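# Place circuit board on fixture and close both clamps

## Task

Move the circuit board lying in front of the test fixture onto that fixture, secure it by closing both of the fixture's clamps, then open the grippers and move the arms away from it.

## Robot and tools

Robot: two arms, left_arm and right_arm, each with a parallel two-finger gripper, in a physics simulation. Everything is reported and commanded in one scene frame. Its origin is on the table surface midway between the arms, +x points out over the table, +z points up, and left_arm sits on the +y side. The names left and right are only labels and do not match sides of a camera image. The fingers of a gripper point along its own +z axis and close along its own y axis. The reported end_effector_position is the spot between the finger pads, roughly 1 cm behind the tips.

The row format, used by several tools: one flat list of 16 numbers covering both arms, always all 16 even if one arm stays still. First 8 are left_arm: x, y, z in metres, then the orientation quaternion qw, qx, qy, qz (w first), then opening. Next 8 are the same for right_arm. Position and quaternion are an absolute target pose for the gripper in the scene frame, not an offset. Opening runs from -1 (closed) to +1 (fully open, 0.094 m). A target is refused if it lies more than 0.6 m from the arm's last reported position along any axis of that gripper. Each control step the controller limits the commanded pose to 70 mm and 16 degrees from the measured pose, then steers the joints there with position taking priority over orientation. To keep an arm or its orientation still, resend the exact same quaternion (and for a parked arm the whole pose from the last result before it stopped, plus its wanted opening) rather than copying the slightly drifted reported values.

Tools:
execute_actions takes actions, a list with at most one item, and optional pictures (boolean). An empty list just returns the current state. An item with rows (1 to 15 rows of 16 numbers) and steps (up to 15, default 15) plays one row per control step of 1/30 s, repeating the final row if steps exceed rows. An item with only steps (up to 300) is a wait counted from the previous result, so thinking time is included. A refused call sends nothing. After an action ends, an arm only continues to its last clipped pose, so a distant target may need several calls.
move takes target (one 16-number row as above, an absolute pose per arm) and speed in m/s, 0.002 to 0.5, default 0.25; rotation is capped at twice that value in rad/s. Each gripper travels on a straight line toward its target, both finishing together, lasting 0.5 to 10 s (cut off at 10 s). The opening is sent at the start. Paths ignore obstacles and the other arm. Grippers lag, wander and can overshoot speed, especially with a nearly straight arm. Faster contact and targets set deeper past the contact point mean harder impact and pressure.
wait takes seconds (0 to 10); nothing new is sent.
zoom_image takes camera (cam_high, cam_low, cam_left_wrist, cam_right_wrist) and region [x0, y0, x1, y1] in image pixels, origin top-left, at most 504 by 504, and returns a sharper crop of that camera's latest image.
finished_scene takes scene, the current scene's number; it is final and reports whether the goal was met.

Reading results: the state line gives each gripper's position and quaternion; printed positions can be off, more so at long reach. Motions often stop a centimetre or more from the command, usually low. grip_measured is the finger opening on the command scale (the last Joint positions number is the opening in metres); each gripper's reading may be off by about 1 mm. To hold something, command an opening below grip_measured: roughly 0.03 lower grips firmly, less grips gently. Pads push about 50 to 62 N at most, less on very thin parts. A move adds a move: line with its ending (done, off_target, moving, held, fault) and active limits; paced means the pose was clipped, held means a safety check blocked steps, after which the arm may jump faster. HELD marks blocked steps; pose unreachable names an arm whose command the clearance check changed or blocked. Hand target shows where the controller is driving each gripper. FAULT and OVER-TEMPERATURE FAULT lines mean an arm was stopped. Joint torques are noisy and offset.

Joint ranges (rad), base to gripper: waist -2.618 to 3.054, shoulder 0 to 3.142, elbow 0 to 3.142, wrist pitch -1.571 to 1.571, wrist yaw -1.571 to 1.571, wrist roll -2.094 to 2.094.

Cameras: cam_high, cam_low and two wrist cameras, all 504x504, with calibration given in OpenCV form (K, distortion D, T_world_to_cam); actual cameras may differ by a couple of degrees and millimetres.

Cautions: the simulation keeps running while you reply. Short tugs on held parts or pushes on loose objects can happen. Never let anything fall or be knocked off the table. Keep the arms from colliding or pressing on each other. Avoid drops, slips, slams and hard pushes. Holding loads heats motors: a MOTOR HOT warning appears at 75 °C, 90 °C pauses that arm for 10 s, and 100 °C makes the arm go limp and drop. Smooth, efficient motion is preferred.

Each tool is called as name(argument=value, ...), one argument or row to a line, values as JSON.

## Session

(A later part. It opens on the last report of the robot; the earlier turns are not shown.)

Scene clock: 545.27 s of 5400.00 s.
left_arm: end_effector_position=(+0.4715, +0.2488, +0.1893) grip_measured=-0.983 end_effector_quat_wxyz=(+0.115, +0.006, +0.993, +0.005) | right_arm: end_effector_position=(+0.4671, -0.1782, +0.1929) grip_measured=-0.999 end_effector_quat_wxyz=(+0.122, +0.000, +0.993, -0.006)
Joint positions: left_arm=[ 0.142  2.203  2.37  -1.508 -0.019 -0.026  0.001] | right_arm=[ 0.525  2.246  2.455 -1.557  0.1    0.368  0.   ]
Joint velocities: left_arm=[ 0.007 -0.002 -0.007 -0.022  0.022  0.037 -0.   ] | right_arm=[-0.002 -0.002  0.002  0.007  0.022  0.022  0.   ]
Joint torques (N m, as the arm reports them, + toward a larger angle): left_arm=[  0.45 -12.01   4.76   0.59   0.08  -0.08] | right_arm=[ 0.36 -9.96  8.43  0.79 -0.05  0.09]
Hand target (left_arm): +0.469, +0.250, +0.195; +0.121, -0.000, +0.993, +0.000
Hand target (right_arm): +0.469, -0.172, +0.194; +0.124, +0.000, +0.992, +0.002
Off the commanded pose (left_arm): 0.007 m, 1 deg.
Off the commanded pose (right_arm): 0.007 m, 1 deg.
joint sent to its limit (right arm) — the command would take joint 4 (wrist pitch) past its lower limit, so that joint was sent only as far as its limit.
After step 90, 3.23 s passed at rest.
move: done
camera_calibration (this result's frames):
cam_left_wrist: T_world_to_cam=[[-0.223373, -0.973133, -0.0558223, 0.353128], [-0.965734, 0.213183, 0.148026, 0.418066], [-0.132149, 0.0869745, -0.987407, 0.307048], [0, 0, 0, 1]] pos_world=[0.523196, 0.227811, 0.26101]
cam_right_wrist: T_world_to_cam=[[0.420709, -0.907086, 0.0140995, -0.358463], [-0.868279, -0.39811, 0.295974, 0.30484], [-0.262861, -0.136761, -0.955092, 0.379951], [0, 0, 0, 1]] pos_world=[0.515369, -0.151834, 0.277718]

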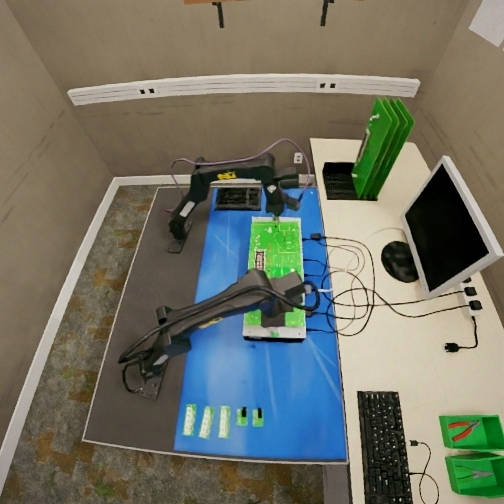

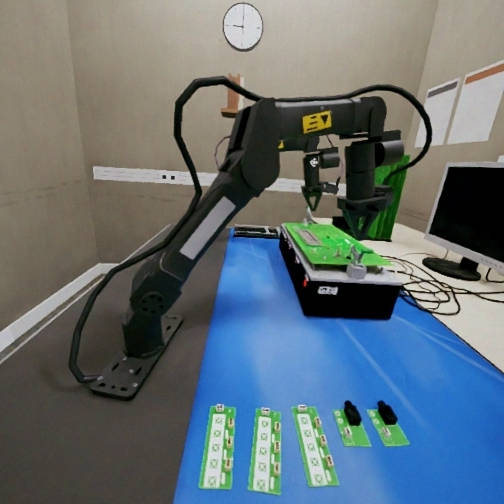

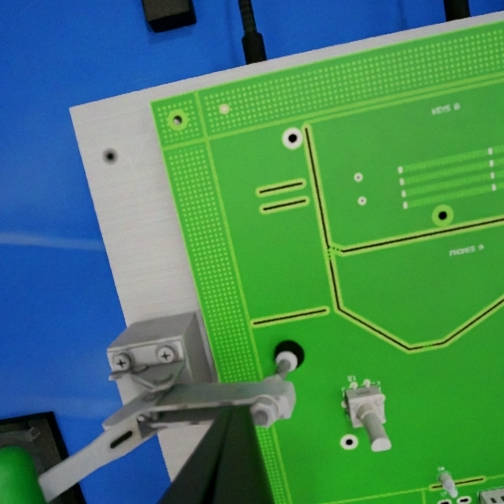

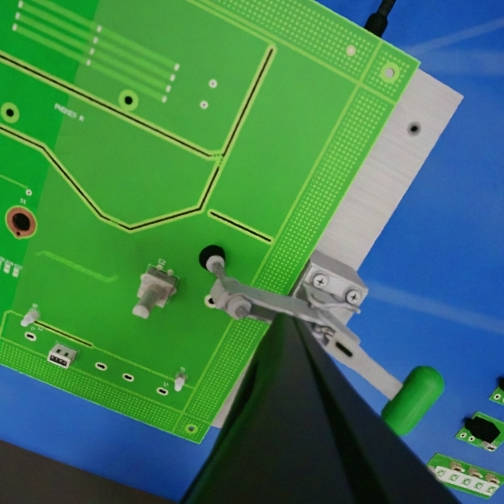

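execute_actions(
  actions=[],
)

move(
  target=[0.47,0.25,0.245,0.12,0,0.993,0,-1,0.467,-0.18,0.245,0.12,0,0.993,0,-1],
)

move(
  target=[0.47,0.365,0.24,0.12,0,0.993,0,-1,0.467,-0.29,0.24,0.12,0,0.993,0,-1],
)

move(
  target=[0.47,0.365,0.165,0.1,0,0.995,0,-1,0.467,-0.29,0.165,0.1,0,0.995,0,-1],
)

Scene clock: 563.67 s of 5400.00 s.
left_arm: end_effector_position=(+0.4719, +0.2485, +0.1892) grip_measured=-0.983 end_effector_quat_wxyz=(+0.115, +0.006, +0.993, +0.004) | right_arm: end_effector_position=(+0.4671, -0.1782, +0.1929) grip_measured=-0.999 end_effector_quat_wxyz=(+0.122, +0.000, +0.993, -0.006)
Joint positions: left_arm=[ 0.142  2.203  2.369 -1.506 -0.017 -0.026  0.001] | right_arm=[ 0.525  2.246  2.455 -1.557  0.1    0.368  0.   ]
Joint velocities: left_arm=[-0.002 -0.002 -0.007 -0.007 -0.066 -0.095 -0.   ] | right_arm=[-0.002 -0.017  0.002  0.007 -0.022 -0.081  0.   ]
Joint torques (N m, as the arm reports them, + toward a larger angle): left_arm=[  0.71 -12.04   4.91   0.57   0.07  -0.14] | right_arm=[ 0.36 -9.97  8.45  0.78 -0.04  0.09]
Hand target (left_arm): +0.469, +0.250, +0.195; +0.121, -0.000, +0.993, +0.000
Hand target (right_arm): +0.469, -0.172, +0.194; +0.124, +0.000, +0.992, +0.002
Off the commanded pose (left_arm): 0.007 m, 1 deg.
Off the commanded pose (right_arm): 0.007 m, 1 deg.
Steps of this call (steps 1 to 90: nothing new was sent; then 15.40 s passed at rest). Readings (end_effector_position):
1: left_arm (+0.4716, +0.2488, +0.1893) | right_arm (+0.4671, -0.1782, +0.1929)
2: left_arm (+0.4716, +0.2487, +0.1892) | right_arm (+0.4671, -0.1782, +0.1929)
4: left_arm (+0.4717, +0.2486, +0.1892) | right_arm (+0.4671, -0.1782, +0.1929)
8: left_arm (+0.4718, +0.2486, +0.1892) | right_arm (+0.4671, -0.1782, +0.1929)
90: the state above
camera_calibration (this result's frames):
cam_left_wrist: T_world_to_cam=[[-0.223375, -0.973229, -0.0541261, 0.352555], [-0.965878, 0.213537, 0.146566, 0.418694], [-0.131085, 0.0850186, -0.987719, 0.307133], [0, 0, 0, 1]] pos_world=[0.52342, 0.227598, 0.261077]
cam_right_wrist: T_world_to_cam=[[0.420709, -0.907086, 0.0140995, -0.358463], [-0.868279, -0.39811, 0.295974, 0.30484], [-0.262861, -0.136761, -0.955092, 0.379951], [0, 0, 0, 1]] pos_world=[0.515369, -0.151834, 0.277718]

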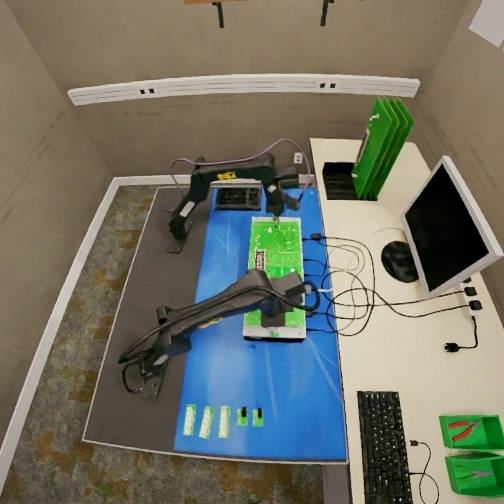

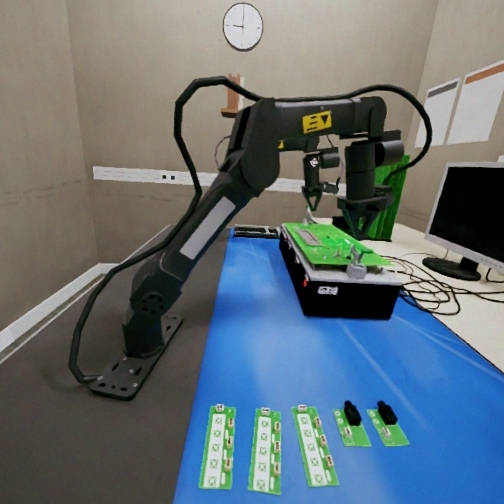

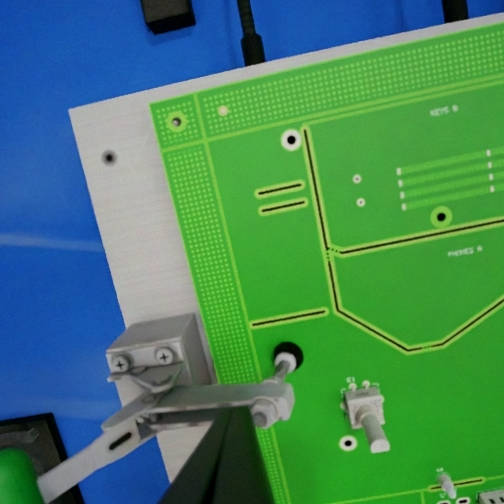

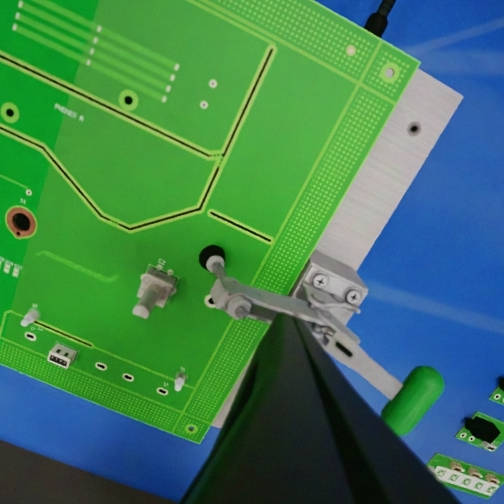

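Scene clock: 564.50 s of 5400.00 s.
left_arm: end_effector_position=(+0.4741, +0.2484, +0.2339) grip_measured=-0.983 end_effector_quat_wxyz=(+0.169, +0.005, +0.986, +0.003) | right_arm: end_effector_position=(+0.4663, -0.1783, +0.2337) grip_measured=-0.999 end_effector_quat_wxyz=(+0.171, -0.001, +0.985, +0.014)
Joint positions: left_arm=[ 0.142  2.168  2.476 -1.538 -0.017 -0.026  0.001] | right_arm=[ 0.525  2.184  2.502 -1.558  0.099  0.36   0.   ]
Joint velocities: left_arm=[ 0.012 -0.002 -0.017 -0.007 -0.022 -0.051 -0.   ] | right_arm=[-0.017 -0.002 -0.007 -0.037  0.022 -0.022 -0.001]
Joint torques (N m, as the arm reports them, + toward a larger angle): left_arm=[  0.68 -11.25   7.26   0.62   0.12  -0.1 ] | right_arm=[ -0.57 -11.38   7.67   0.95  -0.05  -0.06]
Hand target (left_arm): +0.470, +0.250, +0.245; +0.177, +0.000, +0.984, -0.001
Hand target (right_arm): +0.467, -0.180, +0.245; +0.183, -0.002, +0.983, +0.022
Off the commanded pose (left_arm): 0.012 m, 6 deg.
Off the commanded pose (right_arm): 0.011 m, 6 deg.
joint sent to its limit (left arm) — the command would take joint 4 (wrist pitch) past its lower limit, so that joint was sent only as far as its limit.
joint sent to its limit (right arm) — the command would take joint 4 (wrist pitch) past its lower limit, so that joint was sent only as far as its limit.
move: off_target (left_arm, right_arm)
camera_calibration (this result's frames):
cam_left_wrist: T_world_to_cam=[[-0.216337, -0.973513, -0.0739685, 0.356767], [-0.976069, 0.213948, 0.038922, 0.444262], [-0.0220656, 0.0806186, -0.996501, 0.303045], [0, 0, 0, 1]] pos_world=[0.5175, 0.227837, 0.311083]
cam_right_wrist: T_world_to_cam=[[0.426083, -0.904423, 0.0217346, -0.362677], [-0.889266, -0.414285, 0.193839, 0.322856], [-0.166308, -0.101919, -0.980793, 0.385844], [0, 0, 0, 1]] pos_world=[0.505805, -0.154934, 0.323733]

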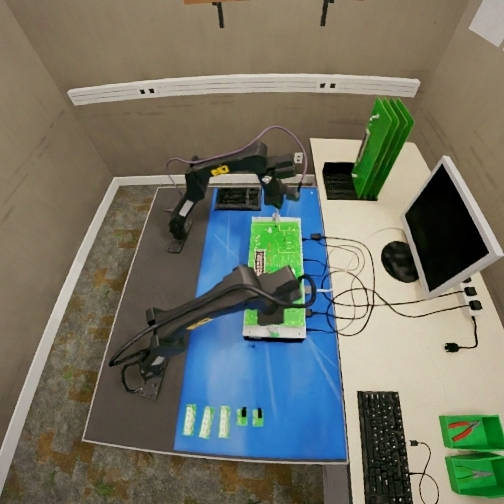

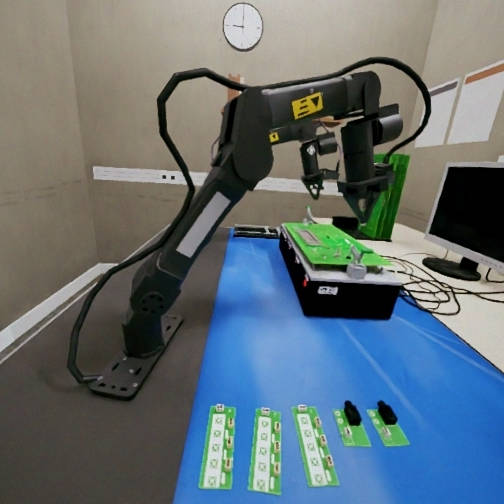

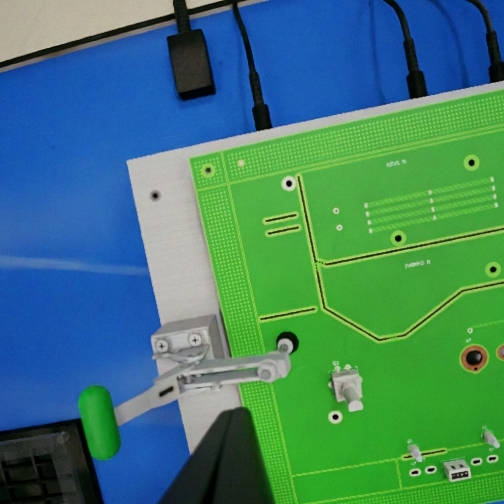

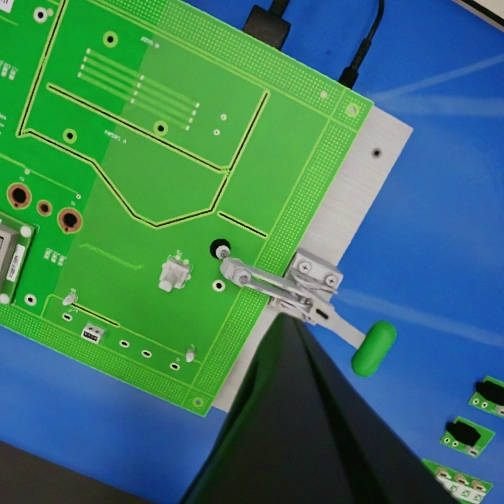

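Scene clock: 565.57 s of 5400.00 s.
left_arm: end_effector_position=(+0.4654, +0.3697, +0.2452) grip_measured=-0.983 end_effector_quat_wxyz=(+0.187, -0.010, +0.982, +0.020) | right_arm: end_effector_position=(+0.4721, -0.2957, +0.2368) grip_measured=-0.999 end_effector_quat_wxyz=(+0.154, +0.009, +0.988, -0.003)
Joint positions: left_arm=[ 0.427  2.168  2.513 -1.54   0.047  0.215  0.001] | right_arm=[ 0.248  2.106  2.398 -1.557  0.04   0.114  0.   ]
Joint velocities: left_arm=[-0.012 -0.007  0.002  0.037  0.051 -0.007 -0.001] | right_arm=[-0.012 -0.017  0.002  0.081 -0.051 -0.007  0.   ]
Joint torques (N m, as the arm reports them, + toward a larger angle): left_arm=[-0.79 -8.22  7.27  0.6   0.16  0.  ] | right_arm=[  0.33 -11.87   4.47   0.94  -0.15  -0.12]
Hand target (left_arm): +0.467, +0.365, +0.240; +0.179, -0.001, +0.984, +0.013
Hand target (right_arm): +0.465, -0.291, +0.239; +0.150, -0.001, +0.989, +0.003
Off the commanded pose (left_arm): 0.008 m, 8 deg.
Off the commanded pose (right_arm): 0.008 m, 4 deg.
joint sent to its limit (left arm) — the command would take joint 4 (wrist pitch) past its lower limit, so that joint was sent only as far as its limit.
joint sent to its limit (right arm) — the command would take joint 4 (wrist pitch) past its lower limit, so that joint was sent only as far as its limit.
move: off_target (left_arm, right_arm)
camera_calibration (this result's frames):
cam_left_wrist: T_world_to_cam=[[-0.178079, -0.977887, -0.109657, 0.466377], [-0.983956, 0.178188, 0.00888667, 0.433625], [0.0108494, 0.10948, -0.99393, 0.27765], [0, 0, 0, 1]] pos_world=[0.506708, 0.3484, 0.323253]
cam_right_wrist: T_world_to_cam=[[0.403834, -0.914201, 0.0339823, -0.466617], [-0.891976, -0.385221, 0.236611, 0.278471], [-0.203219, -0.125863, -0.97101, 0.385946], [0, 0, 0, 1]] pos_world=[0.515256, -0.270733, 0.324726]

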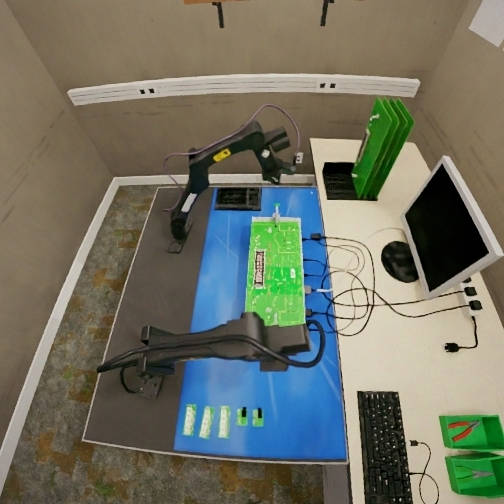

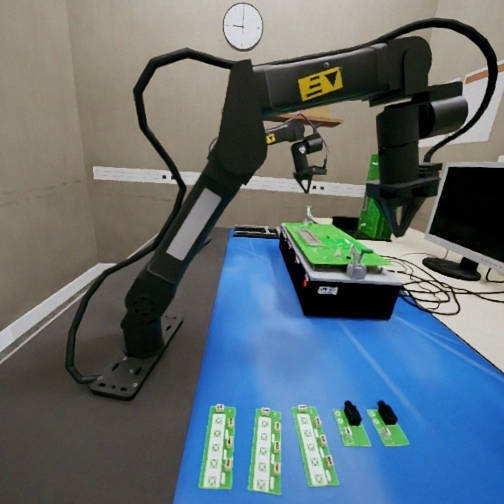

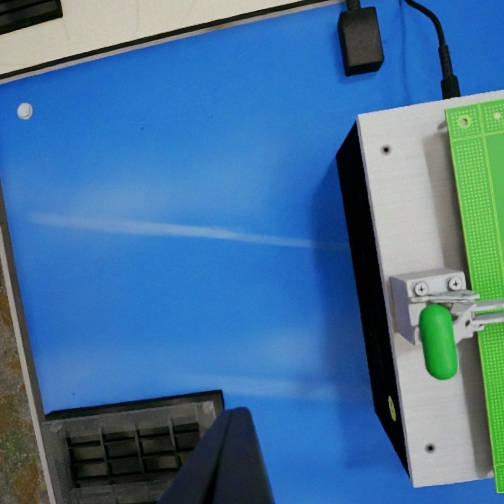

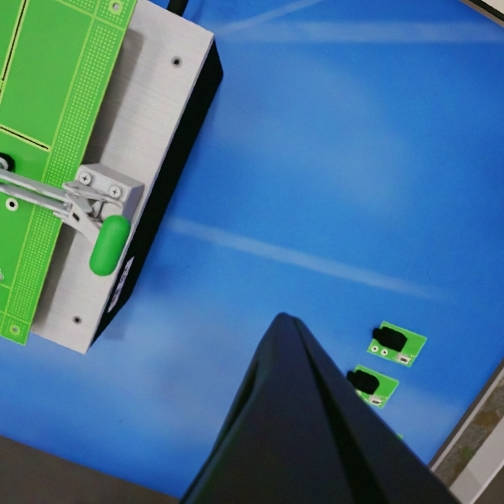

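Scene clock: 566.60 s of 5400.00 s.
left_arm: end_effector_position=(+0.4679, +0.3679, +0.1663) grip_measured=-0.983 end_effector_quat_wxyz=(+0.100, -0.006, +0.995, -0.001) | right_arm: end_effector_position=(+0.4683, -0.2954, +0.1606) grip_measured=-0.999 end_effector_quat_wxyz=(+0.094, +0.008, +0.995, -0.008)
Joint positions: left_arm=[ 0.422  2.256  2.368 -1.487  0.047  0.222  0.001] | right_arm=[ 0.248  2.093  2.081 -1.373  0.036  0.114  0.   ]
Joint velocities: left_arm=[-0.017  0.007  0.022 -0.007 -0.007  0.051 -0.001] | right_arm=[-0.012 -0.002  0.002  0.022 -0.051  0.022 -0.001]
Joint torques (N m, as the arm reports them, + toward a larger angle): left_arm=[ -0.59 -10.77   5.95   0.5    0.07   0.04] | right_arm=[  0.36 -12.14   5.29   0.88  -0.11  -0.06]
Hand target (left_arm): +0.470, +0.365, +0.164; +0.100, +0.001, +0.995, -0.001
Hand target (right_arm): +0.466, -0.290, +0.165; +0.100, -0.001, +0.995, -0.001
Off the commanded pose (left_arm): 0.004 m, 1 deg.
Off the commanded pose (right_arm): 0.007 m, 1 deg.
move: done
camera_calibration (this result's frames):
cam_left_wrist: T_world_to_cam=[[-0.201827, -0.978776, -0.0355343, 0.455547], [-0.965861, 0.192885, 0.172938, 0.395968], [-0.162414, 0.0692247, -0.984292, 0.293716], [0, 0, 0, 1]] pos_world=[0.522095, 0.34917, 0.236812]
cam_right_wrist: T_world_to_cam=[[0.406657, -0.913556, -0.0067512, -0.456829], [-0.856565, -0.383837, 0.344914, 0.259716], [-0.31769, -0.134479, -0.93861, 0.357047], [0, 0, 0, 1]] pos_world=[0.521667, -0.269635, 0.242464]

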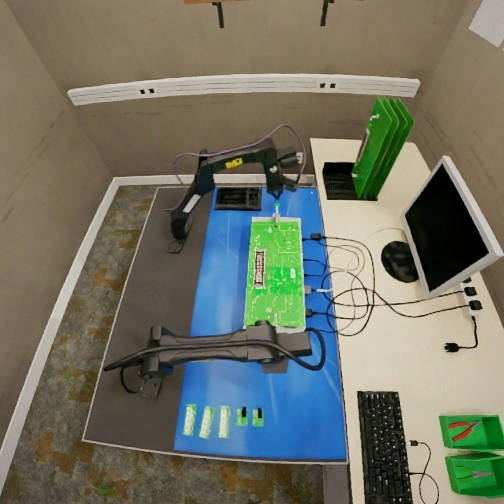

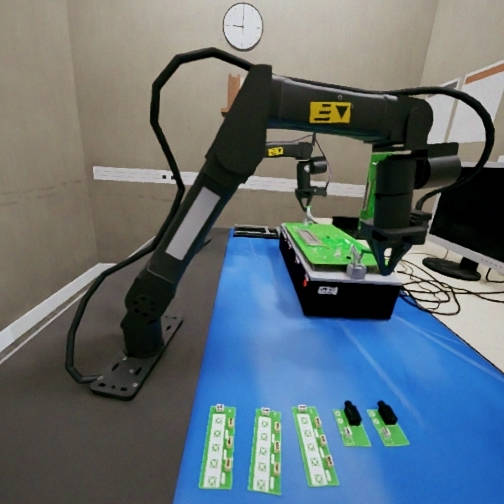

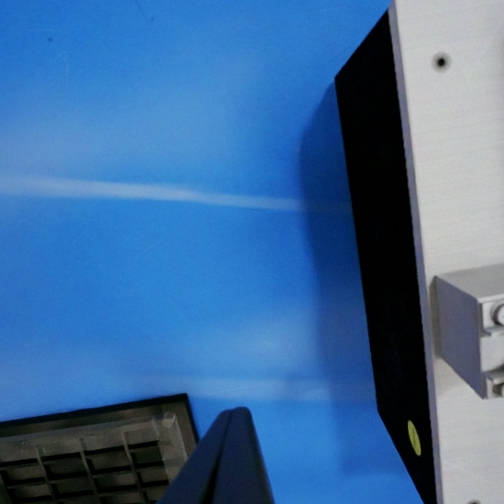

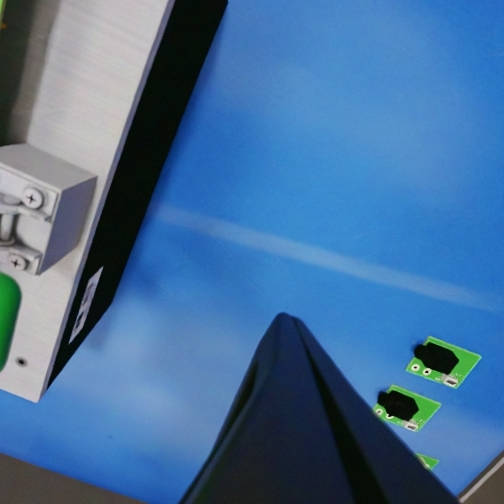

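move(
  target=[0.47,0.27,0.172,0.1,0,0.995,0,-1,0.466,-0.19,0.172,0.1,0,0.995,0,-1],
  speed=0.05,
)

Scene clock: 572.47 s of 5400.00 s.
left_arm: end_effector_position=(+0.4711, +0.3212, +0.1670) grip_measured=-0.983 end_effector_quat_wxyz=(+0.090, -0.023, +0.993, +0.072) | right_arm: end_effector_position=(+0.4622, -0.2412, +0.1746) grip_measured=-0.999 end_effector_quat_wxyz=(+0.094, +0.021, +0.993, -0.068)
Joint positions: left_arm=[ 0.253  2.231  2.323 -1.475 -0.136  0.038  0.001] | right_arm=[ 0.43   2.182  2.276 -1.524  0.186  0.314  0.   ]
Joint velocities: left_arm=[ 0.007 -0.007  0.002 -0.022  0.022  0.007 -0.   ] | right_arm=[ 0.012  0.007  0.017 -0.066 -0.007  0.095  0.001]
Joint torques (N m, as the arm reports them, + toward a larger angle): left_arm=[ -5.72 -12.3    5.85   0.33   1.48  -0.18] | right_arm=[ 3.54 -9.14  8.43  1.1  -1.14  0.18]
Hand target (left_arm): +0.470, +0.272, +0.173; +0.098, +0.000, +0.995, +0.002
Hand target (right_arm): +0.464, -0.191, +0.174; +0.101, -0.002, +0.995, -0.002
Off the commanded pose (left_arm): 0.051 m, 9 deg.
Off the commanded pose (right_arm): 0.051 m, 8 deg.
After step 90, 0.43 s passed at rest.
move: off_target (left_arm, right_arm)
camera_calibration (this result's frames):
cam_left_wrist: T_world_to_cam=[[-0.157688, -0.972648, -0.170561, 0.410287], [-0.969217, 0.119371, 0.215337, 0.42605], [-0.189087, 0.199267, -0.96153, 0.26512], [0, 0, 0, 1]] pos_world=[0.527763, 0.295377, 0.233155]
cam_right_wrist: T_world_to_cam=[[0.37133, -0.922967, 0.101222, -0.409626], [-0.869863, -0.307679, 0.385581, 0.287837], [-0.324734, -0.231227, -0.917105, 0.351763], [0, 0, 0, 1]] pos_world=[0.516714, -0.208173, 0.253083]

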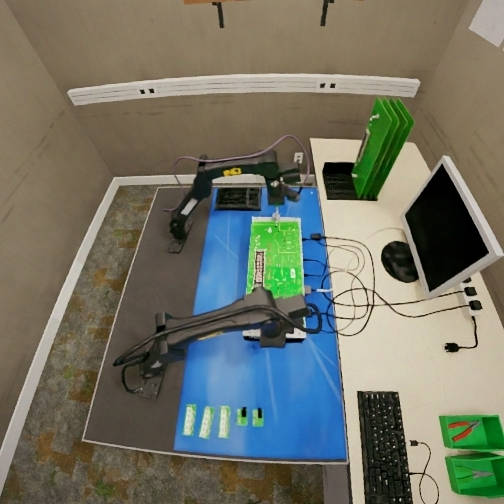

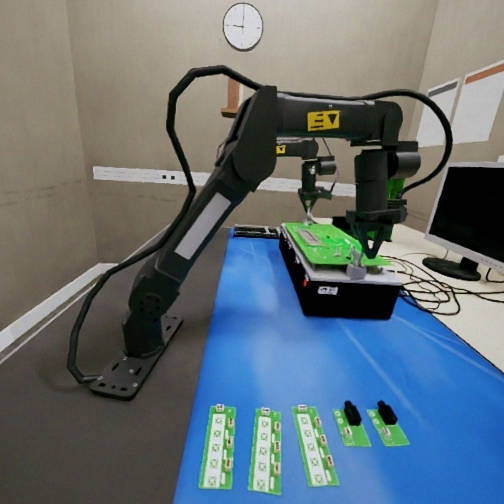

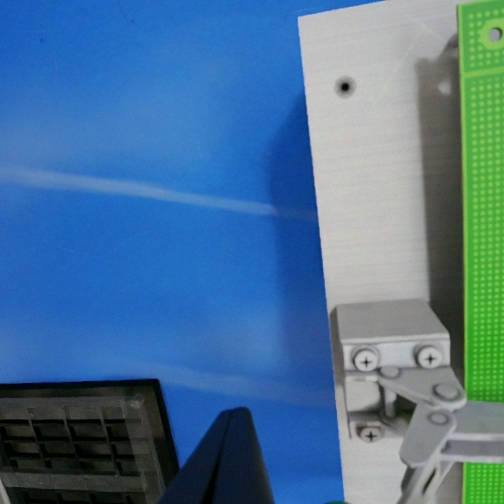

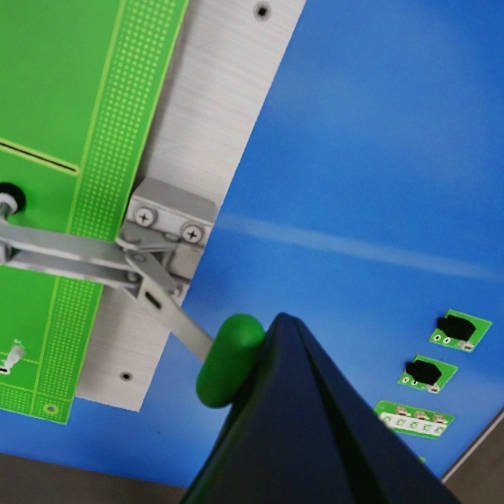

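zoom_image(
  camera="cam_low",
  region=[270,190,420,310],
)

Region (270, 190, 420, 310) of cam_low's 504x504 image, scaled by 3.360, with more detail than that image has; it fills the top 403 rows of this view, and the rest is white.

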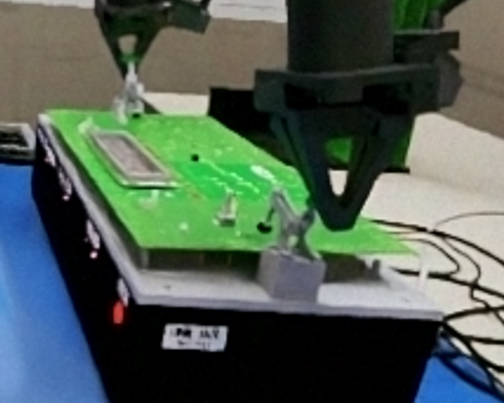

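move(
  target=[0.47,0.335,0.16,0.1,0,0.97,-0.22,-1,0.466,-0.26,0.165,0.1,0,0.97,0.22,-1],
  speed=0.1,
)

move(
  target=[0.47,0.22,0.2,0.1,0,0.97,-0.22,-1,0.466,-0.14,0.205,0.1,0,0.97,0.22,-1],
  speed=0.05,
)

Scene clock: 588.97 s of 5400.00 s.
left_arm: end_effector_position=(+0.4696, +0.3357, +0.1640) grip_measured=-0.983 end_effector_quat_wxyz=(+0.119, -0.002, +0.971, -0.206) | right_arm: end_effector_position=(+0.4678, -0.2609, +0.1569) grip_measured=-0.999 end_effector_quat_wxyz=(+0.085, +0.006, +0.974, +0.211)
Joint positions: left_arm=[ 0.51   2.307  2.38  -1.541  0.471  0.299  0.001] | right_arm=[ 0.146  2.078  1.982 -1.288 -0.423  0.052  0.   ]
Joint velocities: left_arm=[ 0.002 -0.017 -0.002 -0.051  0.022  0.066  0.001] | right_arm=[-0.002 -0.012 -0.017  0.066 -0.037 -0.081  0.   ]
Joint torques (N m, as the arm reports them, + toward a larger angle): left_arm=[ 0.46 -9.56  6.9   0.25  0.53  0.02] | right_arm=[ -0.34 -12.38   5.1    0.84  -0.46  -0.12]
Hand target (left_arm): +0.469, +0.335, +0.159; +0.112, -0.002, +0.970, -0.217
Hand target (right_arm): +0.465, -0.260, +0.163; +0.093, +0.002, +0.971, +0.221
Off the commanded pose (left_arm): 0.004 m, 3 deg.
Off the commanded pose (right_arm): 0.008 m, 2 deg.
joint sent to its limit (left arm) — the command would take joint 4 (wrist pitch) past its lower limit, so that joint was sent only as far as its limit.
After step 90, 10.13 s passed at rest.
move: off_target (left_arm)
camera_calibration (this result's frames):
cam_left_wrist: T_world_to_cam=[[-0.25675, -0.902188, 0.346607, 0.361649], [-0.958468, 0.283762, 0.0286196, 0.393845], [-0.124174, -0.324864, -0.937574, 0.400657], [0, 0, 0, 1]] pos_world=[0.520092, 0.344676, 0.239023]
cam_right_wrist: T_world_to_cam=[[0.443679, -0.804577, -0.394721, -0.353165], [-0.833175, -0.532554, 0.149014, 0.254784], [-0.330103, 0.262757, -0.906637, 0.462456], [0, 0, 0, 1]] pos_world=[0.52163, -0.269976, 0.241912]

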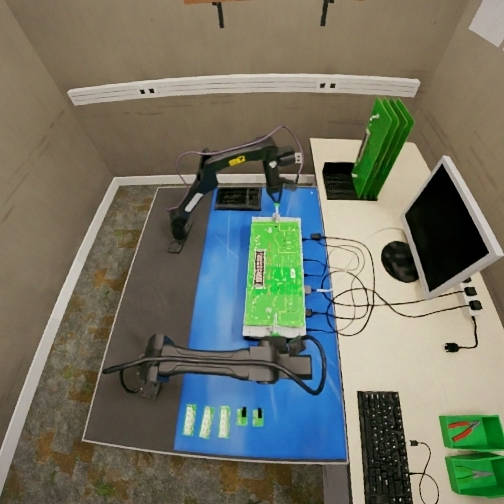

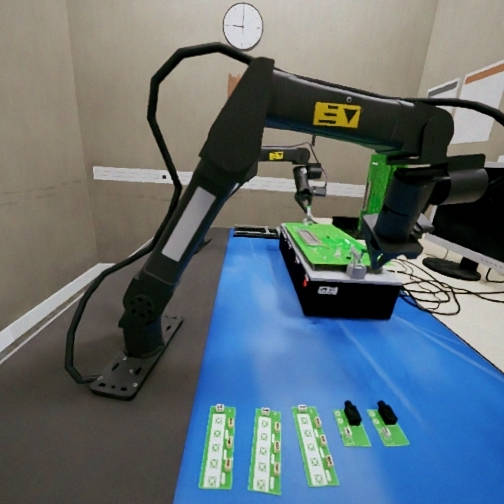

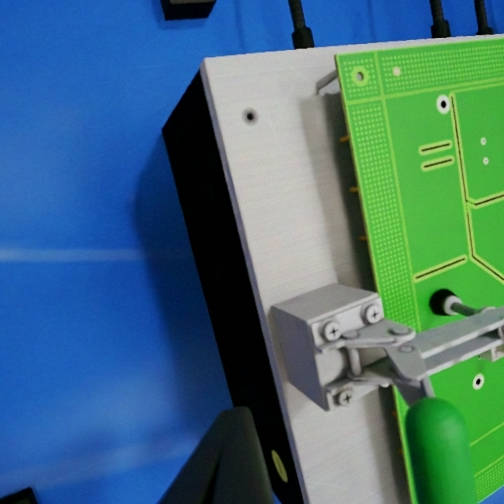

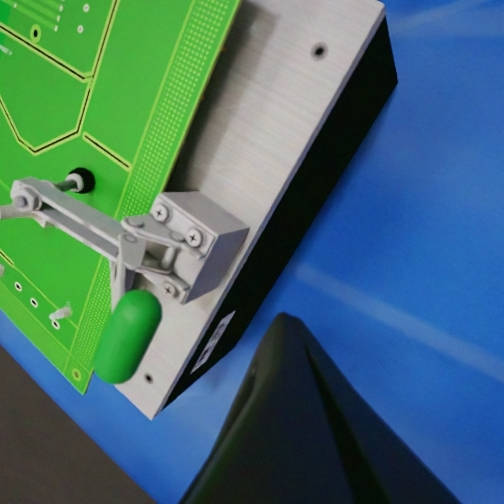

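Scene clock: 591.80 s of 5400.00 s.
left_arm: end_effector_position=(+0.4721, +0.3119, +0.1661) grip_measured=-0.983 end_effector_quat_wxyz=(+0.093, -0.041, +0.990, -0.094) | right_arm: end_effector_position=(+0.4602, -0.2380, +0.1735) grip_measured=-0.999 end_effector_quat_wxyz=(+0.080, +0.052, +0.991, +0.093)
Joint positions: left_arm=[ 0.365  2.269  2.38  -1.521  0.213  0.084  0.001] | right_arm=[ 0.305  2.093  2.124 -1.404 -0.148  0.278  0.   ]
Joint velocities: left_arm=[-0.002 -0.012 -0.007 -0.051 -0.051 -0.022  0.   ] | right_arm=[ 0.022 -0.007  0.012  0.051 -0.022 -0.022 -0.001]
Joint torques (N m, as the arm reports them, + toward a larger angle): left_arm=[ -8.35 -13.75   6.74   0.1    2.66  -0.23] | right_arm=[  5.56 -11.09  10.29   1.29  -2.42   0.2 ]
Hand target (left_arm): +0.467, +0.234, +0.200; +0.105, -0.001, +0.972, -0.212
Hand target (right_arm): +0.457, -0.159, +0.205; +0.098, -0.004, +0.972, +0.213
Off the commanded pose (left_arm): 0.098 m, 15 deg; position clipped at the last step of the last action.
Off the commanded pose (right_arm): 0.103 m, 16 deg; position and orientation clipped at the last step of the last action.
joint sent to its limit (left arm) — the command would take joint 4 (wrist pitch) past its lower limit, so that joint was sent only as far as its limit.
move: off_target (left_arm, right_arm); limits=paced
camera_calibration (this result's frames):
cam_left_wrist: T_world_to_cam=[[-0.152573, -0.975787, 0.156721, 0.345397], [-0.972991, 0.176107, 0.149249, 0.423349], [-0.173235, -0.129717, -0.976301, 0.363878], [0, 0, 0, 1]] pos_world=[0.527649, 0.30968, 0.237939]
cam_right_wrist: T_world_to_cam=[[0.340024, -0.916853, -0.209198, -0.336049], [-0.875927, -0.389729, 0.284363, 0.288303], [-0.34225, 0.0865523, -0.935614, 0.437706], [0, 0, 0, 1]] pos_world=[0.516602, -0.233632, 0.25724]

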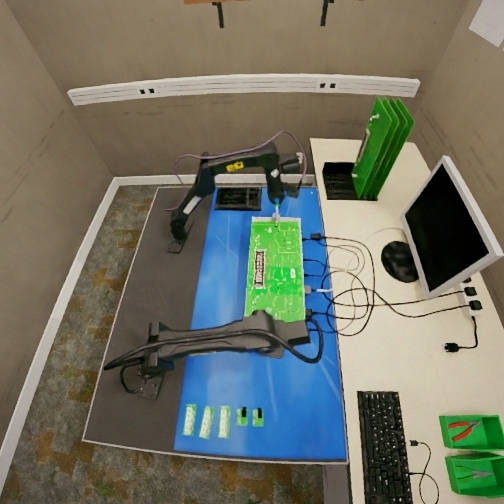

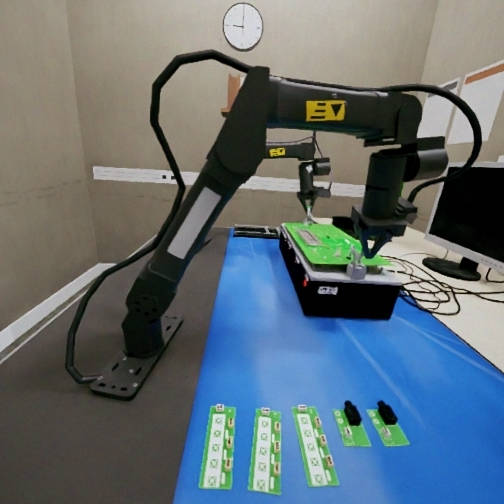

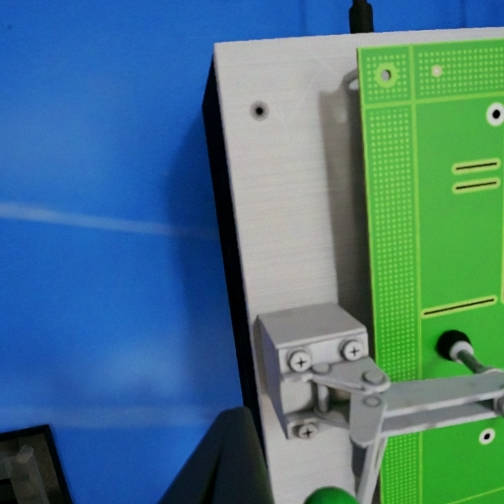

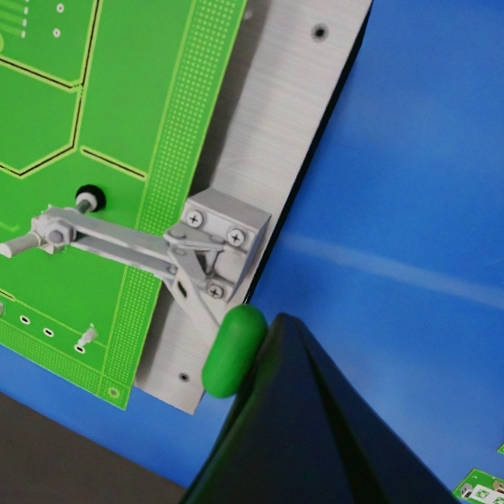

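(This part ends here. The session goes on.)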